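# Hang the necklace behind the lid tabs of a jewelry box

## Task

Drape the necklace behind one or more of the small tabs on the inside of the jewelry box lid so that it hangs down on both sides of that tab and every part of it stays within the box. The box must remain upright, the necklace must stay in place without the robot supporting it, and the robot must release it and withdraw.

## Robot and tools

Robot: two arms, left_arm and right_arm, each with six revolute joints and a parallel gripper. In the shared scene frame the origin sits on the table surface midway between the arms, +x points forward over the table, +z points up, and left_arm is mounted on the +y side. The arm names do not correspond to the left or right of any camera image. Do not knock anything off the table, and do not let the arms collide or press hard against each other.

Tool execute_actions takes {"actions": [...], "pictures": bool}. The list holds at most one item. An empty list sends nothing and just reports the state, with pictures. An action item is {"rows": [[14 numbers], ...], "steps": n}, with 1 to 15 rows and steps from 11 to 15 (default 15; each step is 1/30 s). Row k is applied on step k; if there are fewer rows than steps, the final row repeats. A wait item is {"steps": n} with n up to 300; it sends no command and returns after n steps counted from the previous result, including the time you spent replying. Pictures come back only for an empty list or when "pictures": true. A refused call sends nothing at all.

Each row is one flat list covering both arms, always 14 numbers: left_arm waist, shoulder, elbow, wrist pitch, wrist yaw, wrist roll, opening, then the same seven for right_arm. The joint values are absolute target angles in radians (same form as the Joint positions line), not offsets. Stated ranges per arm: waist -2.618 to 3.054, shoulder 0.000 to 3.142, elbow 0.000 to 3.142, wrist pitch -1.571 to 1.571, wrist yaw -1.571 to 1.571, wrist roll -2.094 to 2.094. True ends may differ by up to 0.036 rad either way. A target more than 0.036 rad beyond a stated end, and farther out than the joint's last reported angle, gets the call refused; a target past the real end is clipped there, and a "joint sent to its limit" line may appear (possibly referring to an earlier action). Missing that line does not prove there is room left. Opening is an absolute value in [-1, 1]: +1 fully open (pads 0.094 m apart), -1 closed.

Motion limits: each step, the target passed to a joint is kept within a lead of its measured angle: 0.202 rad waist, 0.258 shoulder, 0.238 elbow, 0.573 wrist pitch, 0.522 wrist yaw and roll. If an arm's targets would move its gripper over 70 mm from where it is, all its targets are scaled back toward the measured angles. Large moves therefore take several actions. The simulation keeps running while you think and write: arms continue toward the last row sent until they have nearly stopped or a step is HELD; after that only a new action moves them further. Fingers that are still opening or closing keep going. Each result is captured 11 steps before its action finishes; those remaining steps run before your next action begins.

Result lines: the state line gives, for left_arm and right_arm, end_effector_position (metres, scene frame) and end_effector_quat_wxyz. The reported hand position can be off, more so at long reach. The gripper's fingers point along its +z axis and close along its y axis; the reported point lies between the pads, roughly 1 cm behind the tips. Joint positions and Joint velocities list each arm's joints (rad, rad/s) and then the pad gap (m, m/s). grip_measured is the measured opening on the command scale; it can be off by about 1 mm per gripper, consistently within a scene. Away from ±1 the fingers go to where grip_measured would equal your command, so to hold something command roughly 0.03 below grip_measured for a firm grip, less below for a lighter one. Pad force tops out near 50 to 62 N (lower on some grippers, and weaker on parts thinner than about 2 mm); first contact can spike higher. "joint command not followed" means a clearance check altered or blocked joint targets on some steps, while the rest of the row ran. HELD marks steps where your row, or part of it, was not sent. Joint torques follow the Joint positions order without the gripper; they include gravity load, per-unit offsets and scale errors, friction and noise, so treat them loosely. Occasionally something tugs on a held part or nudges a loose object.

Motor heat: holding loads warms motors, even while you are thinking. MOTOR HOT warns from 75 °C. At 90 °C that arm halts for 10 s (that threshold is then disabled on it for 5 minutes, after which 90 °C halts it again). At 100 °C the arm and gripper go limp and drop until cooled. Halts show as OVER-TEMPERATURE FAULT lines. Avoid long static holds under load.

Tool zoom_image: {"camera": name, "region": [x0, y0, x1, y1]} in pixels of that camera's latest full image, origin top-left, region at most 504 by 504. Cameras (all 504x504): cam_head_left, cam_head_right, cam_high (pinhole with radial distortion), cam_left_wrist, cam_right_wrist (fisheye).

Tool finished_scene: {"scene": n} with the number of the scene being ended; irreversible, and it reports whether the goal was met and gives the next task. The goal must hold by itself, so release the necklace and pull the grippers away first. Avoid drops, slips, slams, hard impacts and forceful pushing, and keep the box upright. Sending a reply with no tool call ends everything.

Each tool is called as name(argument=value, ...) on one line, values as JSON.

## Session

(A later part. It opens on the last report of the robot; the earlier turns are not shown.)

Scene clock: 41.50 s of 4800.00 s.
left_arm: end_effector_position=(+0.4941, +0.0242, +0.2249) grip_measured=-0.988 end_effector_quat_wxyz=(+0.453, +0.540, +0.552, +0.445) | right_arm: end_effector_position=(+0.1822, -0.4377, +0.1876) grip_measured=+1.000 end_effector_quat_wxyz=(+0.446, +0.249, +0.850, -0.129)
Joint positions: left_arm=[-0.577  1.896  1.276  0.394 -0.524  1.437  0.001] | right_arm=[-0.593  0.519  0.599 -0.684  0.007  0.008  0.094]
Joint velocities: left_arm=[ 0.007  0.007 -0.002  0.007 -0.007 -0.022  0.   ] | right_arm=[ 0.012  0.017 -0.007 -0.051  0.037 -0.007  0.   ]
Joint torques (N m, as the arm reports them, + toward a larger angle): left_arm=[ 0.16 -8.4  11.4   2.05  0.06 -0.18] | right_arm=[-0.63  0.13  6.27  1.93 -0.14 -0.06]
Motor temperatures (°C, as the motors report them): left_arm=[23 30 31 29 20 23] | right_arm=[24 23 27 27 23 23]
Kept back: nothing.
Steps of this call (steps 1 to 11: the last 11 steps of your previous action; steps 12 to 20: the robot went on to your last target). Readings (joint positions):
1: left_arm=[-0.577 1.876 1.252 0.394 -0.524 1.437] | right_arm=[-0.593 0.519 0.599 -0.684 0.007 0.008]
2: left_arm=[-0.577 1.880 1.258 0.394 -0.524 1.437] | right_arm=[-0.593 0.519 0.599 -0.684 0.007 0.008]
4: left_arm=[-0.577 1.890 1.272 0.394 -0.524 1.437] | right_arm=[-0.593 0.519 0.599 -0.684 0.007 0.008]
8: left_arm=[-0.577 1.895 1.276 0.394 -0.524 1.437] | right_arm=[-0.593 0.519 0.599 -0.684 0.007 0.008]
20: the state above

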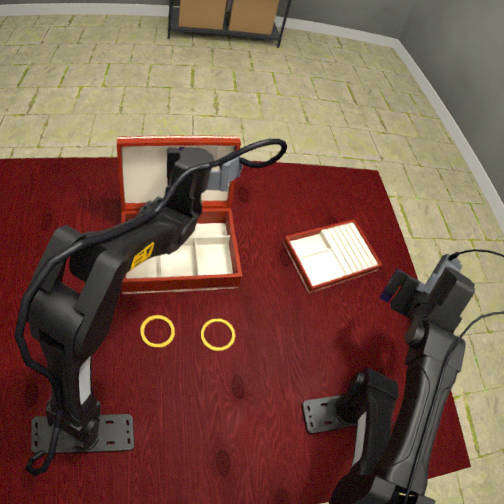

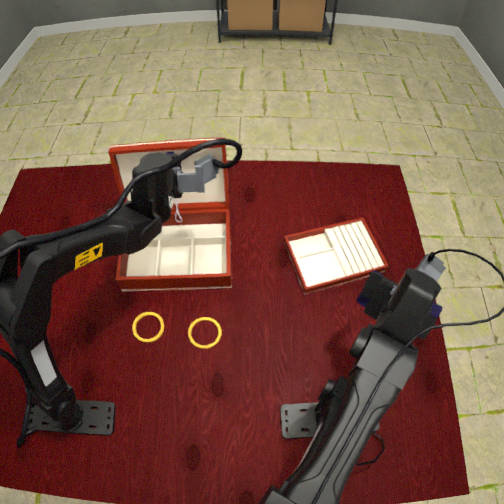

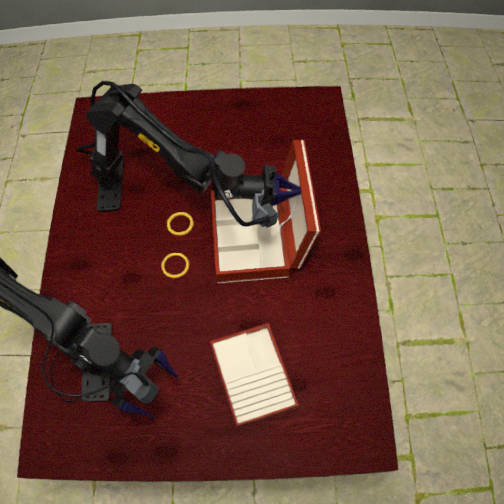

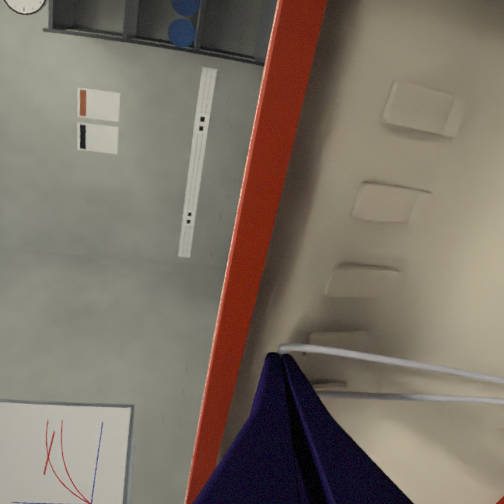

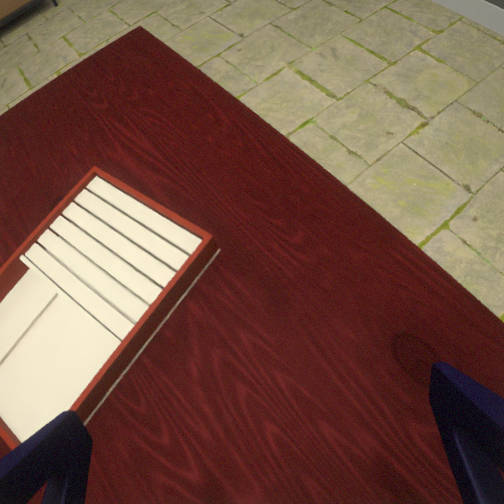

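execute_actions(actions=[{"rows":[[-0.58,1.915,1.315,0.39,-0.52,1.42,-1,-0.6,0.5,0.6,-0.7,0,0,1],[-0.585,1.925,1.325,0.39,-0.525,1.42,-1,-0.6,0.5,0.6,-0.7,0,0,1],[-0.585,1.933,1.333,0.39,-0.525,1.42,-1,-0.6,0.5,0.6,-0.7,0,0,1]],"steps":12}])

execute_actions(actions=[{"steps":20}], pictures=true)

Scene clock: 42.23 s of 4800.00 s.
left_arm: end_effector_position=(+0.4941, +0.0242, +0.2249) grip_measured=-0.988 end_effector_quat_wxyz=(+0.453, +0.540, +0.552, +0.445) | right_arm: end_effector_position=(+0.1822, -0.4377, +0.1876) grip_measured=+1.000 end_effector_quat_wxyz=(+0.446, +0.249, +0.850, -0.129)
Joint positions: left_arm=[-0.577  1.896  1.276  0.394 -0.524  1.437  0.001] | right_arm=[-0.593  0.519  0.599 -0.684  0.007  0.008  0.094]
Joint velocities: left_arm=[-0.007 -0.007  0.012 -0.066 -0.066  0.051 -0.   ] | right_arm=[-0.007  0.002 -0.002 -0.007  0.037  0.081  0.   ]
Joint torques (N m, as the arm reports them, + toward a larger angle): left_arm=[-0.19 -8.02 12.29  2.05  0.   -0.18] | right_arm=[-0.61  0.1   6.06  1.99 -0.12 -0.09]
Motor temperatures (°C, as the motors report them): left_arm=[23 30 31 29 20 23] | right_arm=[24 23 27 27 23 23]
Steps of this call (steps 1 to 15: the robot went on to your last target; steps 16 to 21: nothing new was sent; step 22: the first step of this action). Readings (joint positions):
22: the state above

Scene clock: 42.90 s of 4800.00 s.
left_arm: end_effector_position=(+0.4997, +0.0210, +0.2252) grip_measured=-0.988 end_effector_quat_wxyz=(+0.454, +0.539, +0.552, +0.446) | right_arm: end_effector_position=(+0.1822, -0.4377, +0.1876) grip_measured=+1.000 end_effector_quat_wxyz=(+0.446, +0.249, +0.850, -0.129)
Joint positions: left_arm=[-0.577  1.919  1.304  0.394 -0.524  1.437  0.001] | right_arm=[-0.593  0.519  0.599 -0.684  0.007  0.008  0.094]
Joint velocities: left_arm=[ 0.017  0.012  0.012  0.051 -0.066 -0.051 -0.   ] | right_arm=[-0.007 -0.017 -0.017  0.037  0.051  0.037  0.   ]
Joint torques (N m, as the arm reports them, + toward a larger angle): left_arm=[-0.58 -8.56 11.43  2.06 -0.06 -0.18] | right_arm=[-0.52  0.21  6.28  1.92 -0.14 -0.08]
Motor temperatures (°C, as the motors report them): left_arm=[23 30 32 29 20 23] | right_arm=[24 23 27 27 23 23]
Kept back: nothing.
Steps of this call (steps 1 to 11: the last 11 steps of your previous action; steps 12 to 20: the robot went on to your last target). Readings (joint positions):
1: left_arm=[-0.577 1.897 1.278 0.394 -0.524 1.437] | right_arm=[-0.593 0.519 0.599 -0.684 0.007 0.008]
2: left_arm=[-0.577 1.903 1.285 0.394 -0.524 1.437] | right_arm=[-0.593 0.519 0.599 -0.684 0.007 0.008]
4: left_arm=[-0.577 1.913 1.300 0.394 -0.524 1.437] | right_arm=[-0.593 0.519 0.599 -0.684 0.007 0.008]
8: left_arm=[-0.577 1.919 1.304 0.394 -0.524 1.437] | right_arm=[-0.593 0.519 0.599 -0.684 0.007 0.008]
20: the state above

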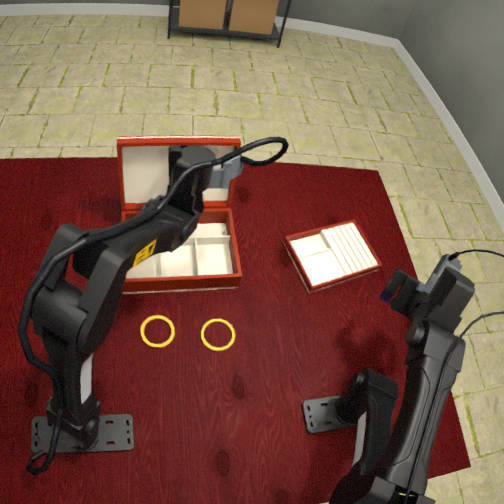

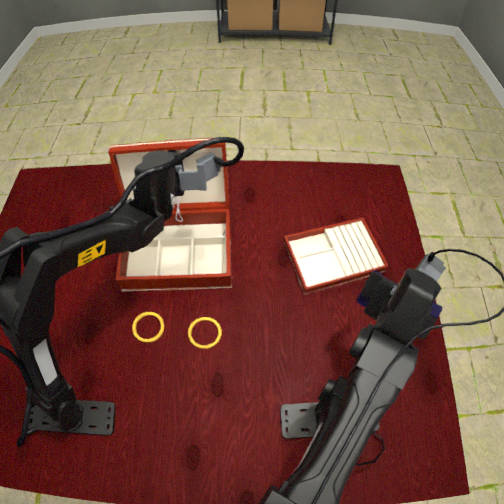

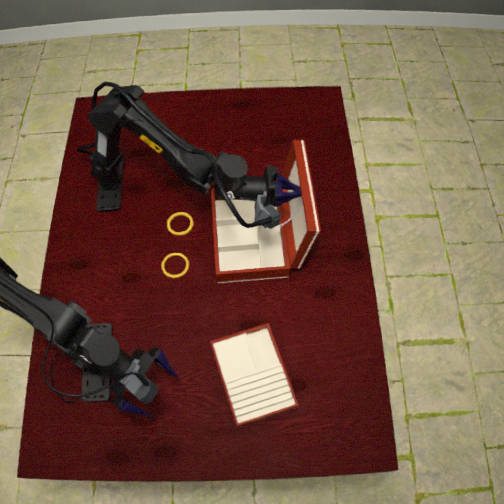

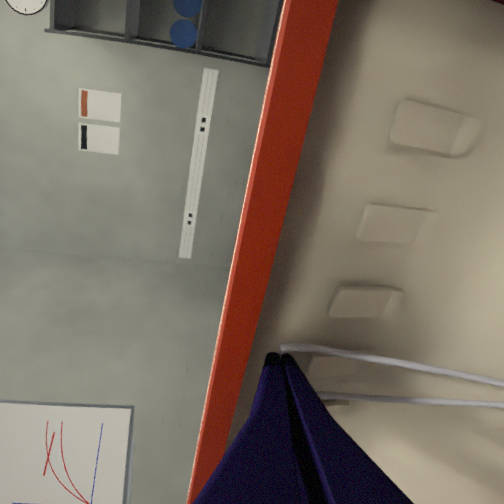

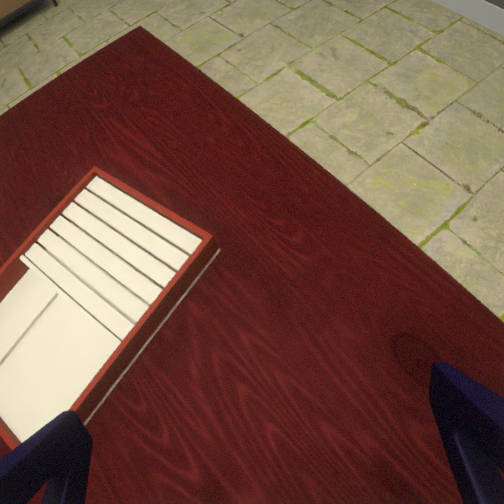

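zoom_image(camera="cam_left_wrist", region=[240,260,504,460])

Region (240, 260, 504, 460) of cam_left_wrist's 504x504 image, scaled by 1.909, with more detail than that image has; it fills the top 382 rows of this view, and the rest is white.

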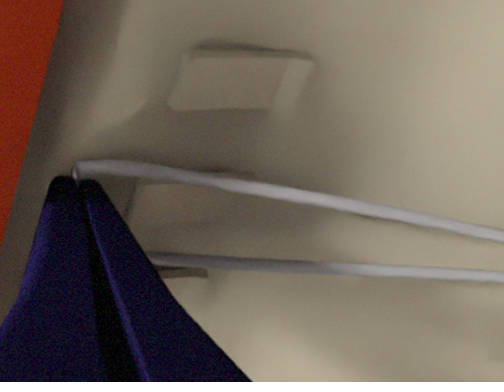

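execute_actions(actions=[{"rows":[[-0.575,1.94,1.34,0.39,-0.52,1.42,-1,-0.6,0.5,0.6,-0.7,0,0,1],[-0.568,1.948,1.35,0.39,-0.515,1.42,-1,-0.6,0.5,0.6,-0.7,0,0,1],[-0.565,1.955,1.358,0.39,-0.515,1.42,-1,-0.6,0.5,0.6,-0.7,0,0,1]],"steps":12}])

execute_actions(actions=[{"steps":20}], pictures=true)

zoom_image(camera="cam_left_wrist", region=[240,260,504,460])

Scene clock: 43.77 s of 4800.00 s.
left_arm: end_effector_position=(+0.4997, +0.0210, +0.2252) grip_measured=-0.988 end_effector_quat_wxyz=(+0.454, +0.539, +0.552, +0.446) | right_arm: end_effector_position=(+0.1822, -0.4377, +0.1876) grip_measured=+1.000 end_effector_quat_wxyz=(+0.446, +0.249, +0.850, -0.129)
Joint positions: left_arm=[-0.577  1.919  1.304  0.394 -0.524  1.437  0.001] | right_arm=[-0.593  0.519  0.599 -0.684  0.007  0.008  0.094]
Joint velocities: left_arm=[-0.027  0.007  0.012  0.051 -0.037  0.037 -0.001] | right_arm=[-0.007 -0.007 -0.002 -0.066 -0.051  0.022  0.   ]
Joint torques (N m, as the arm reports them, + toward a larger angle): left_arm=[ 0.18 -8.1  12.02  2.06  0.   -0.18] | right_arm=[-0.53  0.19  6.24  1.98 -0.09 -0.1 ]
Motor temperatures (°C, as the motors report them): left_arm=[23 30 32 29 20 23] | right_arm=[24 23 27 27 23 23]
Steps of this call (steps 1 to 15: the robot went on to your last target; steps 16 to 25: nothing new was sent; step 26: the first step of this action). Readings (joint positions):
26: the state above

Scene clock: 44.43 s of 4800.00 s.
left_arm: end_effector_position=(+0.5047, +0.0180, +0.2240) grip_measured=-0.988 end_effector_quat_wxyz=(+0.455, +0.538, +0.552, +0.446) | right_arm: end_effector_position=(+0.1822, -0.4377, +0.1876) grip_measured=+1.000 end_effector_quat_wxyz=(+0.446, +0.249, +0.850, -0.129)
Joint positions: left_arm=[-0.577  1.941  1.328  0.394 -0.524  1.437  0.001] | right_arm=[-0.593  0.519  0.599 -0.684  0.007  0.008  0.094]
Joint velocities: left_arm=[-0.012 -0.007 -0.002 -0.066 -0.007 -0.051 -0.001] | right_arm=[-0.002 -0.007 -0.002 -0.007 -0.007 -0.022  0.   ]
Joint torques (N m, as the arm reports them, + toward a larger angle): left_arm=[ 0.88 -8.84 11.5   2.07  0.07 -0.19] | right_arm=[-0.77  0.1   6.14  1.93 -0.09 -0.08]
Motor temperatures (°C, as the motors report them): left_arm=[23 31 32 29 20 23] | right_arm=[24 23 27 27 23 23]
Kept back: nothing.
Steps of this call (steps 1 to 11: the last 11 steps of your previous action; steps 12 to 20: the robot went on to your last target). Readings (joint positions):
1: left_arm=[-0.577 1.921 1.306 0.394 -0.524 1.437] | right_arm=[-0.593 0.519 0.599 -0.684 0.007 0.008]
2: left_arm=[-0.577 1.925 1.313 0.394 -0.524 1.437] | right_arm=[-0.593 0.519 0.599 -0.684 0.007 0.008]
4: left_arm=[-0.577 1.935 1.325 0.394 -0.524 1.437] | right_arm=[-0.593 0.519 0.599 -0.684 0.007 0.008]
8: left_arm=[-0.577 1.941 1.328 0.394 -0.524 1.437] | right_arm=[-0.593 0.519 0.599 -0.684 0.007 0.008]
20: the state above

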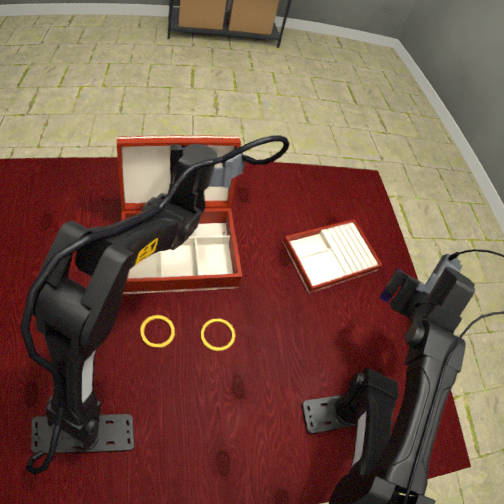

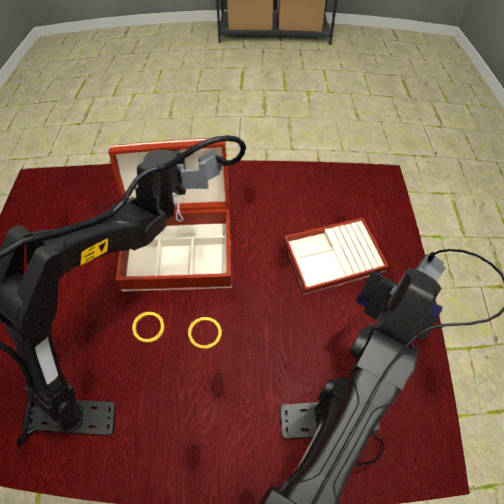

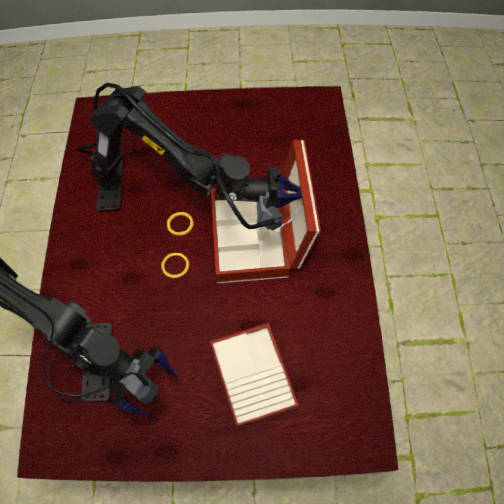

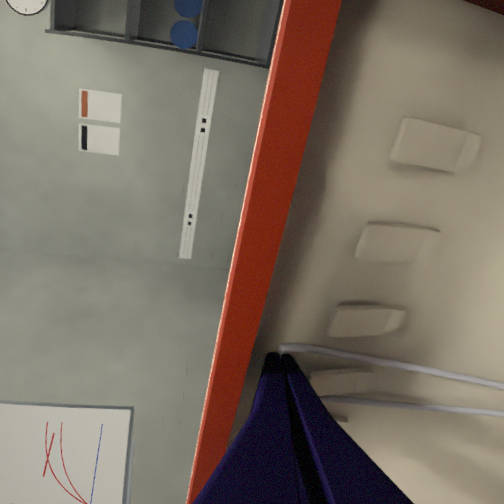

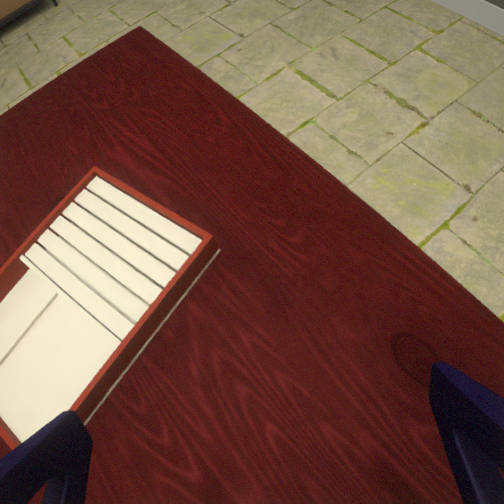

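Region (240, 260, 504, 460) of cam_left_wrist's 504x504 image, scaled by 1.909, with more detail than that image has; it fills the top 382 rows of this view, and the rest is white.

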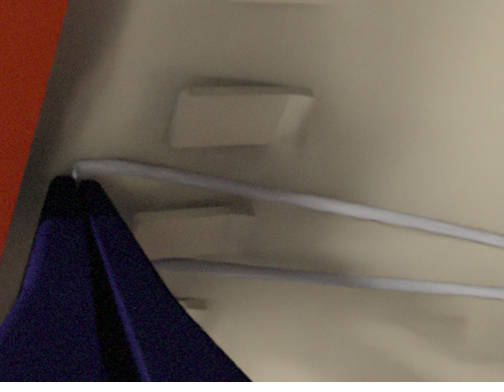

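execute_actions(actions=[{"rows":[[-0.555,1.955,1.358,0.39,-0.51,1.42,-1,-0.6,0.5,0.6,-0.7,0,0,1],[-0.548,1.962,1.368,0.39,-0.505,1.42,-1,-0.6,0.5,0.6,-0.7,0,0,1],[-0.548,1.97,1.375,0.39,-0.505,1.42,-1,-0.6,0.5,0.6,-0.7,0,0,1]],"steps":12}])

execute_actions(actions=[{"steps":20}], pictures=true)

zoom_image(camera="cam_left_wrist", region=[240,260,504,460])

Scene clock: 45.13 s of 4800.00 s.
left_arm: end_effector_position=(+0.5049, +0.0182, +0.2240) grip_measured=-0.988 end_effector_quat_wxyz=(+0.455, +0.538, +0.552, +0.446) | right_arm: end_effector_position=(+0.1822, -0.4377, +0.1876) grip_measured=+1.000 end_effector_quat_wxyz=(+0.446, +0.249, +0.850, -0.129)
Joint positions: left_arm=[-0.576  1.941  1.328  0.394 -0.523  1.437  0.001] | right_arm=[-0.593  0.519  0.599 -0.684  0.007  0.008  0.094]
Joint velocities: left_arm=[ 0.007 -0.017 -0.017 -0.037  0.066  0.022 -0.001] | right_arm=[ 0.002  0.002 -0.017 -0.022 -0.022 -0.11   0.   ]
Joint torques (N m, as the arm reports them, + toward a larger angle): left_arm=[ 1.61 -8.8  11.52  2.07 -0.01 -0.17] | right_arm=[-0.51  0.    6.17  1.99 -0.08 -0.07]
Motor temperatures (°C, as the motors report them): left_arm=[23 31 32 29 20 23] | right_arm=[24 23 27 27 23 23]
Steps of this call (steps 1 to 15: the robot went on to your last target; steps 16 to 20: nothing new was sent; step 21: the first step of this action). Readings (joint positions):
21: the state above

Scene clock: 45.80 s of 4800.00 s.
left_arm: end_effector_position=(+0.5108, +0.0222, +0.2243) grip_measured=-0.988 end_effector_quat_wxyz=(+0.456, +0.536, +0.553, +0.446) | right_arm: end_effector_position=(+0.1822, -0.4377, +0.1876) grip_measured=+1.000 end_effector_quat_wxyz=(+0.446, +0.249, +0.850, -0.129)
Joint positions: left_arm=[-0.562  1.953  1.344  0.394 -0.512  1.437  0.001] | right_arm=[-0.593  0.519  0.599 -0.684  0.007  0.008  0.094]
Joint velocities: left_arm=[-0.002 -0.002  0.007 -0.007  0.022  0.007 -0.   ] | right_arm=[-0.007  0.007 -0.002 -0.037  0.007 -0.051  0.   ]
Joint torques (N m, as the arm reports them, + toward a larger angle): left_arm=[ 1.06 -8.71 11.58  2.06  0.06 -0.18] | right_arm=[-0.78  0.09  6.26  1.94 -0.12 -0.06]
Motor temperatures (°C, as the motors report them): left_arm=[23 31 32 29 20 23] | right_arm=[24 23 27 27 23 23]
Kept back: nothing.
Steps of this call (steps 1 to 11: the last 11 steps of your previous action; steps 12 to 20: the robot went on to your last target). Readings (joint positions):
1: left_arm=[-0.574 1.941 1.328 0.394 -0.520 1.437] | right_arm=[-0.593 0.519 0.599 -0.684 0.007 0.008]
2: left_arm=[-0.571 1.943 1.330 0.394 -0.519 1.437] | right_arm=[-0.593 0.519 0.599 -0.684 0.007 0.008]
4: left_arm=[-0.565 1.949 1.340 0.394 -0.515 1.437] | right_arm=[-0.593 0.519 0.599 -0.684 0.007 0.008]
8: left_arm=[-0.562 1.953 1.344 0.394 -0.512 1.437] | right_arm=[-0.593 0.519 0.599 -0.684 0.007 0.008]
20: the state above

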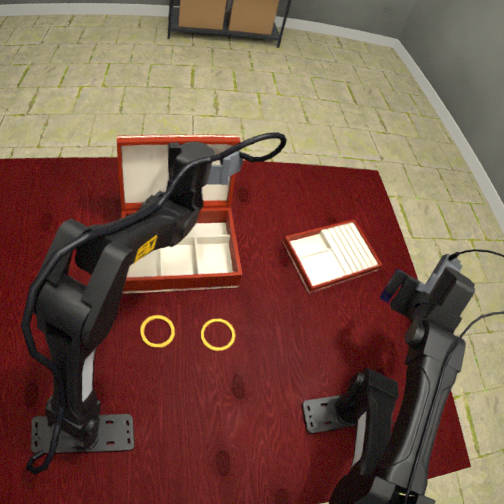

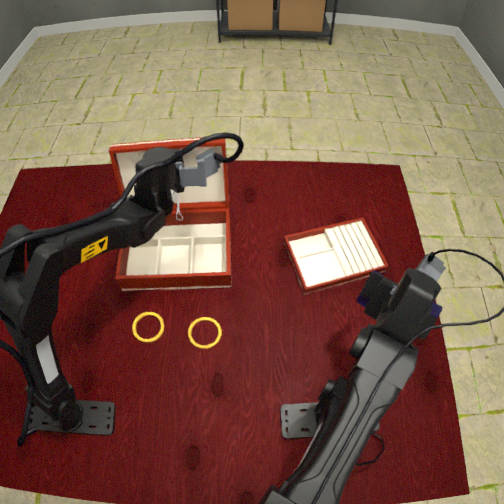

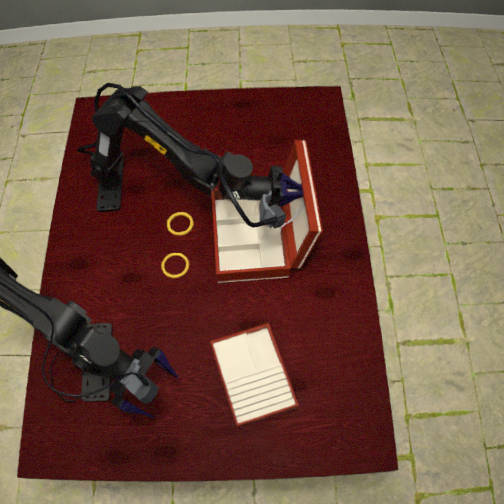

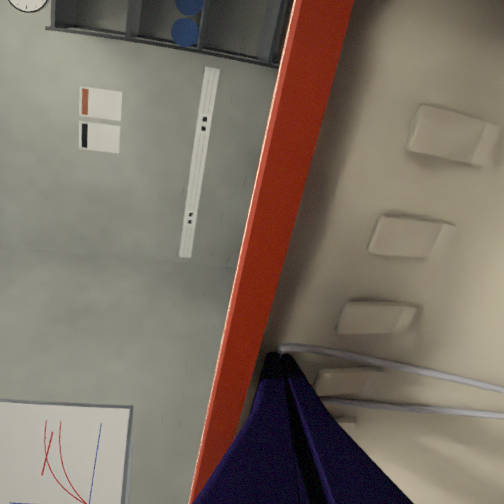

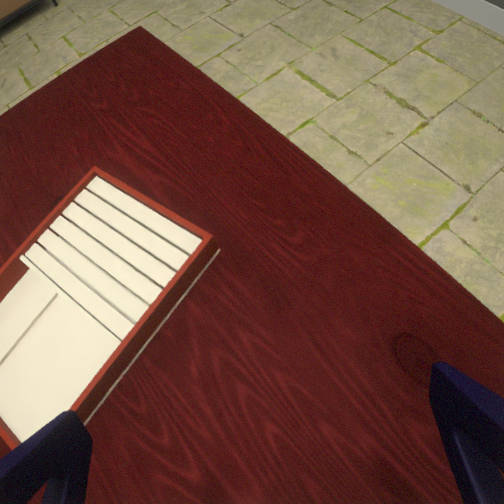

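Region (240, 260, 504, 460) of cam_left_wrist's 504x504 image, scaled by 1.909, with more detail than that image has; it fills the top 382 rows of this view, and the rest is white.

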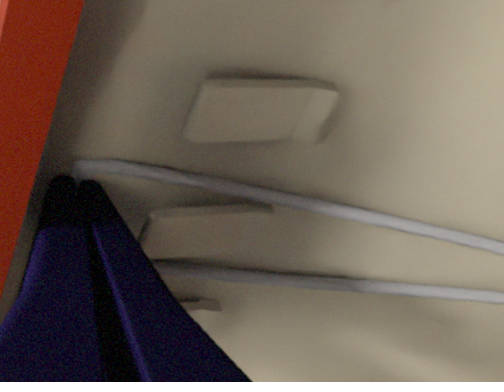

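execute_actions(actions=[{"rows":[[-0.545,1.975,1.385,0.39,-0.505,1.42,-1,-0.6,0.5,0.6,-0.7,0,0,1],[-0.542,1.983,1.392,0.39,-0.505,1.42,-1,-0.6,0.5,0.6,-0.7,0,0,1],[-0.54,1.99,1.40,0.39,-0.505,1.42,-1,-0.6,0.5,0.6,-0.7,0,0,1]],"steps":12}])

execute_actions(actions=[{"steps":20}], pictures=true)

zoom_image(camera="cam_left_wrist", region=[240,260,504,460])

Scene clock: 46.43 s of 4800.00 s.
left_arm: end_effector_position=(+0.5108, +0.0222, +0.2243) grip_measured=-0.988 end_effector_quat_wxyz=(+0.456, +0.536, +0.553, +0.446) | right_arm: end_effector_position=(+0.1822, -0.4377, +0.1876) grip_measured=+1.000 end_effector_quat_wxyz=(+0.446, +0.249, +0.850, -0.129)
Joint positions: left_arm=[-0.562  1.953  1.344  0.394 -0.512  1.437  0.001] | right_arm=[-0.593  0.519  0.599 -0.684  0.007  0.008  0.094]
Joint velocities: left_arm=[-0.012  0.002  0.002  0.007  0.022 -0.022  0.   ] | right_arm=[-0.002 -0.002 -0.012  0.037 -0.007 -0.11   0.   ]
Joint torques (N m, as the arm reports them, + toward a larger angle): left_arm=[ 1.27 -8.34 12.43  2.06  0.05 -0.18] | right_arm=[-0.6   0.28  6.22  1.95 -0.1  -0.09]
Motor temperatures (°C, as the motors report them): left_arm=[23 31 32 30 20 23] | right_arm=[24 23 27 27 23 23]
Steps of this call (steps 1 to 15: the robot went on to your last target; steps 16 to 18: nothing new was sent; step 19: the first step of this action). Readings (joint positions):
19: the state above

Scene clock: 47.10 s of 4800.00 s.
left_arm: end_effector_position=(+0.5169, +0.0224, +0.2242) grip_measured=-0.988 end_effector_quat_wxyz=(+0.457, +0.533, +0.554, +0.447) | right_arm: end_effector_position=(+0.1822, -0.4377, +0.1876) grip_measured=+1.000 end_effector_quat_wxyz=(+0.446, +0.249, +0.850, -0.129)
Joint positions: left_arm=[-0.556  1.974  1.369  0.393 -0.51   1.437  0.001] | right_arm=[-0.593  0.519  0.599 -0.684  0.007  0.008  0.094]
Joint velocities: left_arm=[-0.002 -0.012  0.017  0.037  0.037  0.007 -0.001] | right_arm=[ 0.037 -0.012  0.002  0.037  0.066  0.022  0.   ]
Joint torques (N m, as the arm reports them, + toward a larger angle): left_arm=[ 1.16 -8.97 11.63  2.06  0.02 -0.17] | right_arm=[-0.48  0.05  6.1   1.97 -0.13 -0.09]
Motor temperatures (°C, as the motors report them): left_arm=[23 31 33 30 20 23] | right_arm=[24 23 27 27 23 23]
Kept back: nothing.
Steps of this call (steps 1 to 11: the last 11 steps of your previous action; steps 12 to 20: the robot went on to your last target). Readings (joint positions):
1: left_arm=[-0.562 1.954 1.346 0.393 -0.512 1.437] | right_arm=[-0.593 0.519 0.599 -0.684 0.007 0.008]
2: left_arm=[-0.561 1.959 1.353 0.393 -0.512 1.437] | right_arm=[-0.593 0.519 0.599 -0.684 0.007 0.008]
4: left_arm=[-0.558 1.969 1.365 0.393 -0.512 1.437] | right_arm=[-0.593 0.519 0.599 -0.684 0.007 0.008]
8: left_arm=[-0.556 1.974 1.369 0.393 -0.510 1.437] | right_arm=[-0.593 0.519 0.599 -0.684 0.007 0.008]
20: the state above

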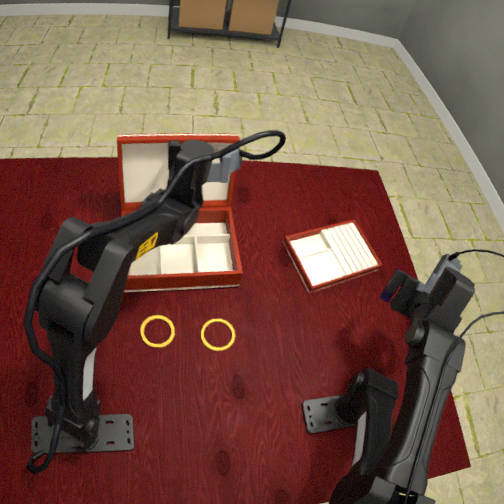

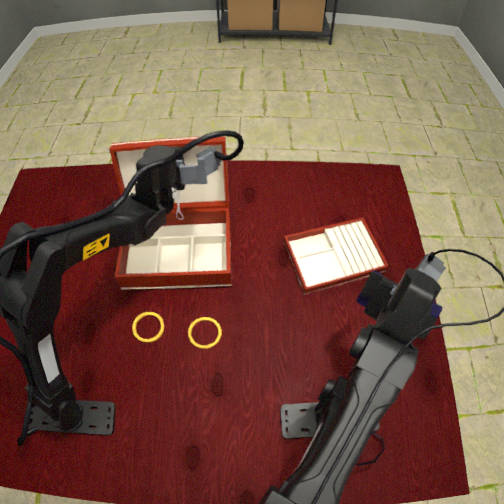

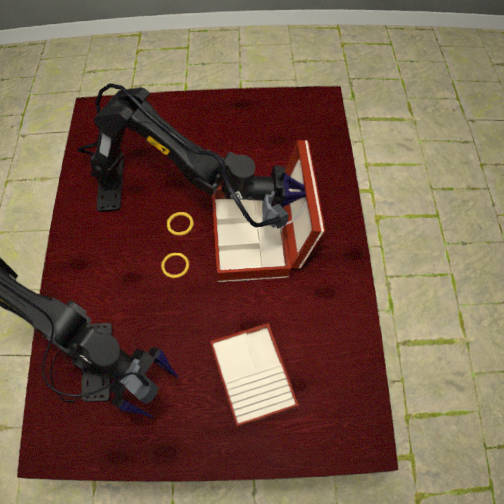

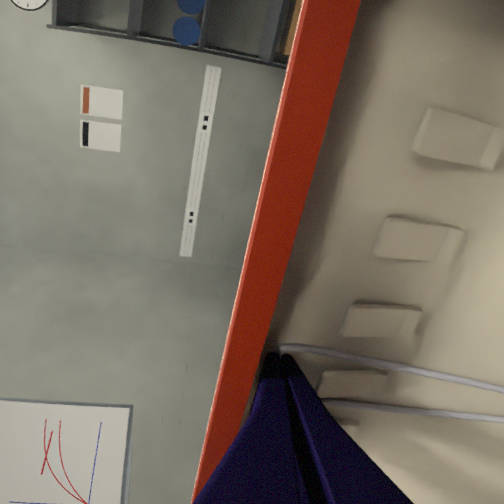

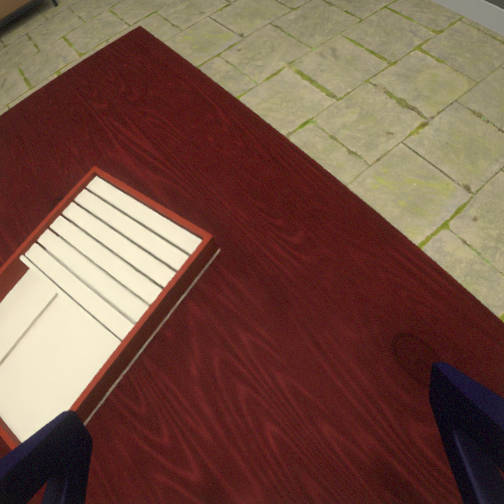

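Region (240, 260, 504, 460) of cam_left_wrist's 504x504 image, scaled by 1.909, with more detail than that image has; it fills the top 382 rows of this view, and the rest is white.

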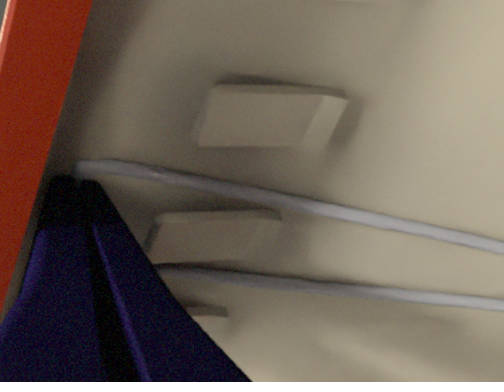

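execute_actions(actions=[{"rows":[[-0.54,1.98,1.385,0.39,-0.505,1.42,-0.9,-0.6,0.5,0.6,-0.7,0,0,1]],"steps":12}])

execute_actions(actions=[{"rows":[[-0.54,1.965,1.36,0.39,-0.505,1.42,-0.9,-0.6,0.5,0.6,-0.7,0,0,1],[-0.54,1.955,1.345,0.39,-0.505,1.42,-0.9,-0.6,0.5,0.6,-0.7,0,0,1],[-0.54,1.945,1.335,0.39,-0.505,1.42,-0.9,-0.6,0.5,0.6,-0.7,0,0,1],[-0.54,1.935,1.325,0.39,-0.505,1.42,-0.9,-0.6,0.5,0.6,-0.7,0,0,1],[-0.54,1.925,1.315,0.39,-0.505,1.42,-0.9,-0.6,0.5,0.6,-0.7,0,0,1],[-0.54,1.915,1.305,0.39,-0.505,1.42,-0.9,-0.6,0.5,0.6,-0.7,0,0,1],[-0.54,1.905,1.295,0.39,-0.505,1.42,-0.9,-0.6,0.5,0.6,-0.7,0,0,1]],"steps":15}])

execute_actions(actions=[{"steps":20}], pictures=true)

Scene clock: 47.83 s of 4800.00 s.
left_arm: end_effector_position=(+0.5169, +0.0224, +0.2242) grip_measured=-0.935 end_effector_quat_wxyz=(+0.457, +0.533, +0.554, +0.447) | right_arm: end_effector_position=(+0.1822, -0.4377, +0.1876) grip_measured=+1.000 end_effector_quat_wxyz=(+0.446, +0.249, +0.850, -0.129)
Joint positions: left_arm=[-0.556  1.974  1.369  0.393 -0.51   1.437  0.003] | right_arm=[-0.593  0.519  0.599 -0.684  0.007  0.008  0.094]
Joint velocities: left_arm=[-0.002 -0.002  0.012 -0.037  0.066  0.007  0.067] | right_arm=[ 0.002 -0.012 -0.007 -0.007  0.037 -0.022  0.   ]
Joint torques (N m, as the arm reports them, + toward a larger angle): left_arm=[ 1.06 -9.63 10.4   2.05  0.02 -0.16] | right_arm=[-0.4   0.03  6.15  1.99 -0.07 -0.1 ]
Motor temperatures (°C, as the motors report them): left_arm=[23 32 33 30 20 23] | right_arm=[24 23 27 27 23 23]
Steps of this call (steps 1 to 15: the robot went on to your last target; steps 16 to 21: nothing new was sent; step 22: the first step of this action). Readings (joint positions):
22: the state above

Scene clock: 48.33 s of 4800.00 s.
left_arm: end_effector_position=(+0.5156, +0.0232, +0.2232) grip_measured=-0.902 end_effector_quat_wxyz=(+0.456, +0.534, +0.554, +0.447) | right_arm: end_effector_position=(+0.1822, -0.4377, +0.1876) grip_measured=+1.000 end_effector_quat_wxyz=(+0.446, +0.249, +0.850, -0.129)
Joint positions: left_arm=[-0.556  1.969  1.361  0.394 -0.51   1.437  0.005] | right_arm=[-0.593  0.519  0.599 -0.684  0.007  0.008  0.094]
Joint velocities: left_arm=[ 0.002 -0.139 -0.217  0.037 -0.022  0.037 -0.001] | right_arm=[ 0.007 -0.017 -0.007  0.037  0.037 -0.007  0.   ]
Joint torques (N m, as the arm reports them, + toward a larger angle): left_arm=[  1.21 -12.01   6.97   2.06   0.03  -0.15] | right_arm=[-0.45  0.02  6.06  1.98 -0.12 -0.1 ]
Motor temperatures (°C, as the motors report them): left_arm=[23 32 33 30 20 23] | right_arm=[24 23 27 27 23 23]
Steps of this call (steps 1 to 11: the last 11 steps of your previous action; steps 12 to 15: the first 4 steps of this action). Readings (joint positions):
12: left_arm=[-0.556 1.974 1.369 0.393 -0.510 1.437] | right_arm=[-0.593 0.519 0.599 -0.684 0.007 0.008]
13: left_arm=[-0.556 1.974 1.369 0.393 -0.510 1.437] | right_arm=[-0.593 0.519 0.599 -0.684 0.007 0.008]
15: the state above

Scene clock: 49.00 s of 4800.00 s.
left_arm: end_effector_position=(+0.5062, +0.0294, +0.2260) grip_measured=-0.902 end_effector_quat_wxyz=(+0.454, +0.535, +0.555, +0.446) | right_arm: end_effector_position=(+0.1822, -0.4377, +0.1876) grip_measured=+1.000 end_effector_quat_wxyz=(+0.446, +0.249, +0.850, -0.129)
Joint positions: left_arm=[-0.554  1.925  1.315  0.392 -0.508  1.437  0.005] | right_arm=[-0.593  0.519  0.599 -0.684  0.007  0.008  0.094]
Joint velocities: left_arm=[-0.017  0.012 -0.017 -0.095 -0.066 -0.007 -0.   ] | right_arm=[-0.017  0.002  0.002 -0.022 -0.095 -0.007  0.   ]
Joint torques (N m, as the arm reports them, + toward a larger angle): left_arm=[  1.05 -11.25   7.26   2.08   0.    -0.18] | right_arm=[-0.67 -0.01  6.19  1.93 -0.06 -0.09]
Motor temperatures (°C, as the motors report them): left_arm=[23 32 32 30 20 23] | right_arm=[24 23 27 27 23 23]
Kept back: nothing.
Steps of this call (steps 1 to 11: the last 11 steps of your previous action; steps 12 to 20: the robot went on to your last target). Readings (joint positions):
1: left_arm=[-0.556 1.963 1.353 0.394 -0.510 1.437] | right_arm=[-0.593 0.519 0.599 -0.684 0.007 0.008]
2: left_arm=[-0.556 1.954 1.342 0.394 -0.510 1.437] | right_arm=[-0.593 0.519 0.599 -0.684 0.007 0.008]
4: left_arm=[-0.556 1.936 1.322 0.394 -0.509 1.437] | right_arm=[-0.593 0.519 0.599 -0.684 0.007 0.008]
8: left_arm=[-0.554 1.925 1.315 0.392 -0.508 1.437] | right_arm=[-0.593 0.519 0.599 -0.684 0.007 0.008]
20: the state above

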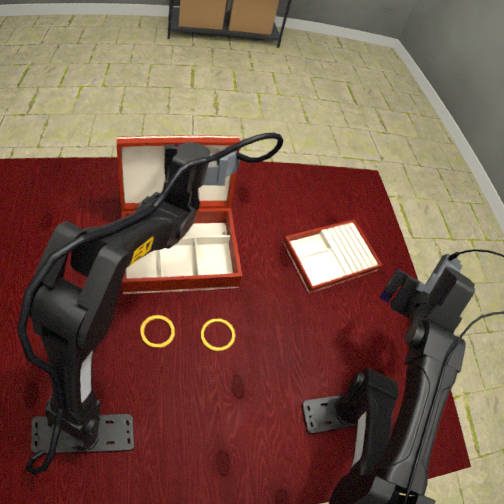

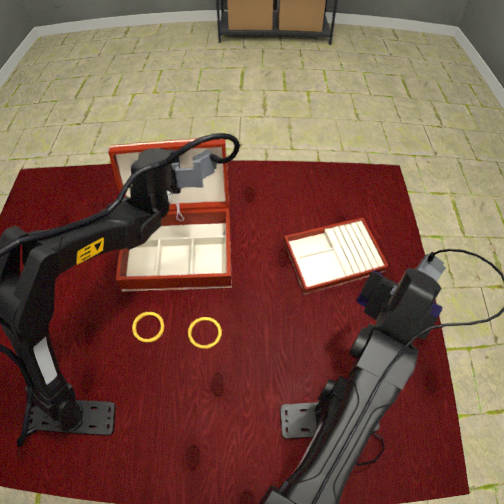

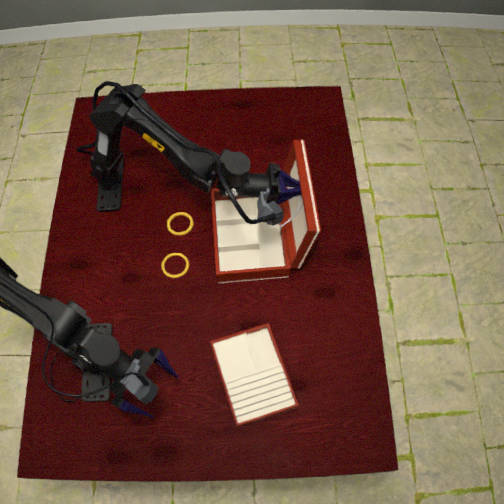

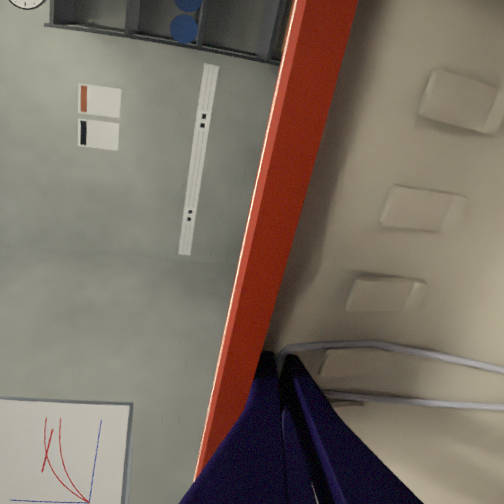

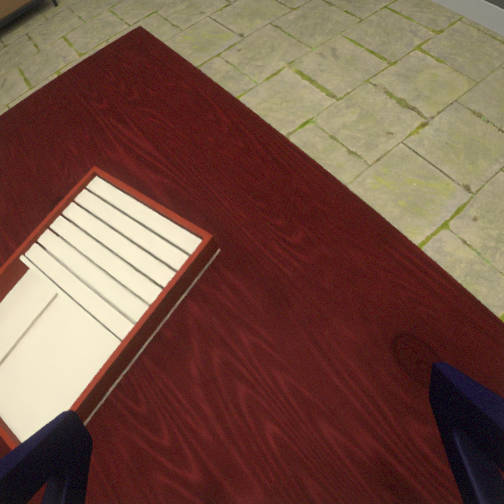

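execute_actions(actions=[{"rows":[[-0.54,1.895,1.295,0.39,-0.505,1.42,-0.85,-0.6,0.5,0.6,-0.7,0,0,1],[-0.54,1.885,1.285,0.39,-0.505,1.42,-0.85,-0.6,0.5,0.6,-0.7,0,0,1],[-0.54,1.875,1.275,0.39,-0.505,1.42,-0.85,-0.6,0.5,0.6,-0.7,0,0,1]],"steps":12}])

execute_actions(actions=[{"steps":20}], pictures=true)

zoom_image(camera="cam_left_wrist", region=[240,260,504,460])

Scene clock: 49.60 s of 4800.00 s.
left_arm: end_effector_position=(+0.5061, +0.0294, +0.2254) grip_measured=-0.871 end_effector_quat_wxyz=(+0.453, +0.536, +0.555, +0.446) | right_arm: end_effector_position=(+0.1822, -0.4377, +0.1876) grip_measured=+1.000 end_effector_quat_wxyz=(+0.446, +0.249, +0.850, -0.129)
Joint positions: left_arm=[-0.554  1.925  1.315  0.389 -0.508  1.437  0.006] | right_arm=[-0.593  0.519  0.599 -0.684  0.007  0.008  0.094]
Joint velocities: left_arm=[ 0.007 -0.007  0.022 -0.154 -0.095 -0.022  0.039] | right_arm=[ 0.002 -0.022  0.007 -0.022  0.007 -0.037  0.   ]
Joint torques (N m, as the arm reports them, + toward a larger angle): left_arm=[  1.01 -11.9    7.27   2.28  -0.02  -0.16] | right_arm=[-0.61  0.08  6.09  1.95 -0.1  -0.15]
Motor temperatures (°C, as the motors report them): left_arm=[23 32 32 30 20 23] | right_arm=[24 23 27 27 23 23]
Steps of this call (steps 1 to 15: the robot went on to your last target; steps 16 to 17: nothing new was sent; step 18: the first step of this action). Readings (joint positions):
18: the state above

Scene clock: 50.27 s of 4800.00 s.
left_arm: end_effector_position=(+0.5006, +0.0324, +0.2266) grip_measured=-0.852 end_effector_quat_wxyz=(+0.452, +0.538, +0.556, +0.445) | right_arm: end_effector_position=(+0.1822, -0.4377, +0.1876) grip_measured=+1.000 end_effector_quat_wxyz=(+0.446, +0.249, +0.850, -0.129)
Joint positions: left_arm=[-0.554  1.901  1.29   0.385 -0.508  1.436  0.007] | right_arm=[-0.593  0.519  0.599 -0.684  0.007  0.008  0.094]
Joint velocities: left_arm=[ 0.002  0.002 -0.012 -0.007 -0.007 -0.022 -0.001] | right_arm=[-0.002 -0.002 -0.012 -0.037 -0.007  0.007  0.   ]
Joint torques (N m, as the arm reports them, + toward a larger angle): left_arm=[  1.05 -11.38   7.64   2.13   0.    -0.18] | right_arm=[-0.66  0.24  6.33  1.96 -0.08 -0.12]
Motor temperatures (°C, as the motors report them): left_arm=[23 33 32 30 20 23] | right_arm=[24 23 27 27 23 23]
Kept back: nothing.
Steps of this call (steps 1 to 11: the last 11 steps of your previous action; steps 12 to 20: the robot went on to your last target). Readings (joint positions):
1: left_arm=[-0.554 1.925 1.313 0.389 -0.508 1.437] | right_arm=[-0.593 0.519 0.599 -0.684 0.007 0.008]
2: left_arm=[-0.554 1.920 1.306 0.389 -0.508 1.437] | right_arm=[-0.593 0.519 0.599 -0.684 0.007 0.008]
4: left_arm=[-0.554 1.908 1.294 0.389 -0.508 1.437] | right_arm=[-0.593 0.519 0.599 -0.684 0.007 0.008]
8: left_arm=[-0.554 1.901 1.290 0.385 -0.508 1.436] | right_arm=[-0.593 0.519 0.599 -0.684 0.007 0.008]
20: the state above

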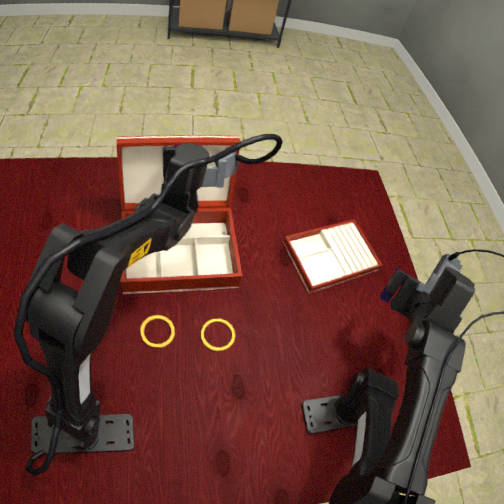

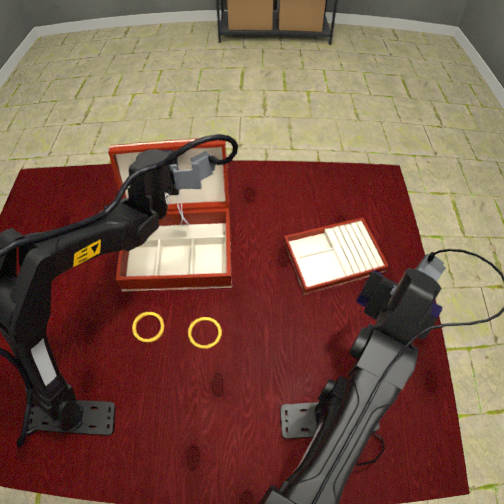

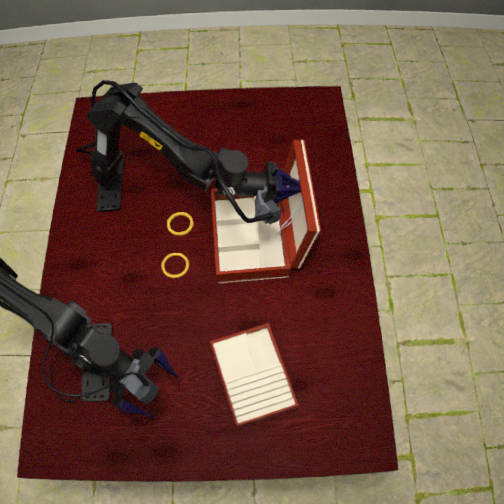

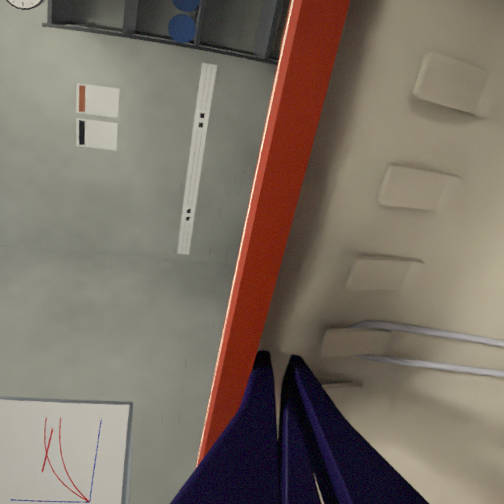

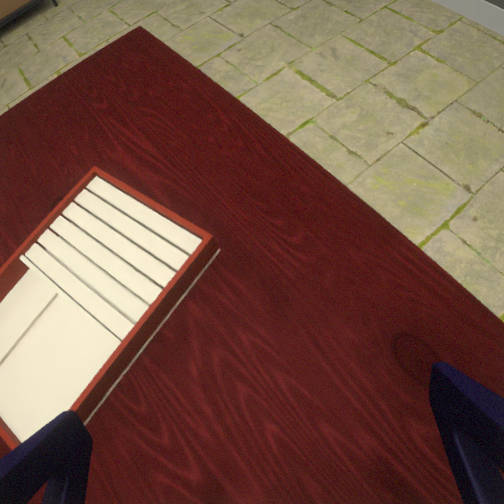

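Region (240, 260, 504, 460) of cam_left_wrist's 504x504 image, scaled by 1.909, with more detail than that image has; it fills the top 382 rows of this view, and the rest is white.

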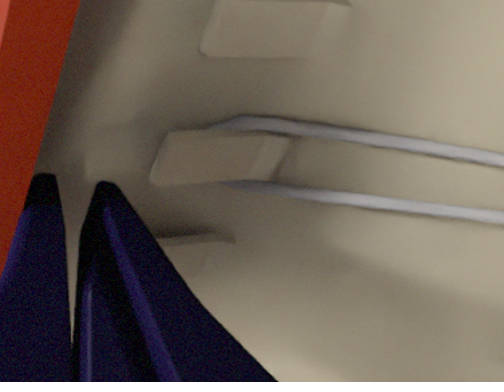

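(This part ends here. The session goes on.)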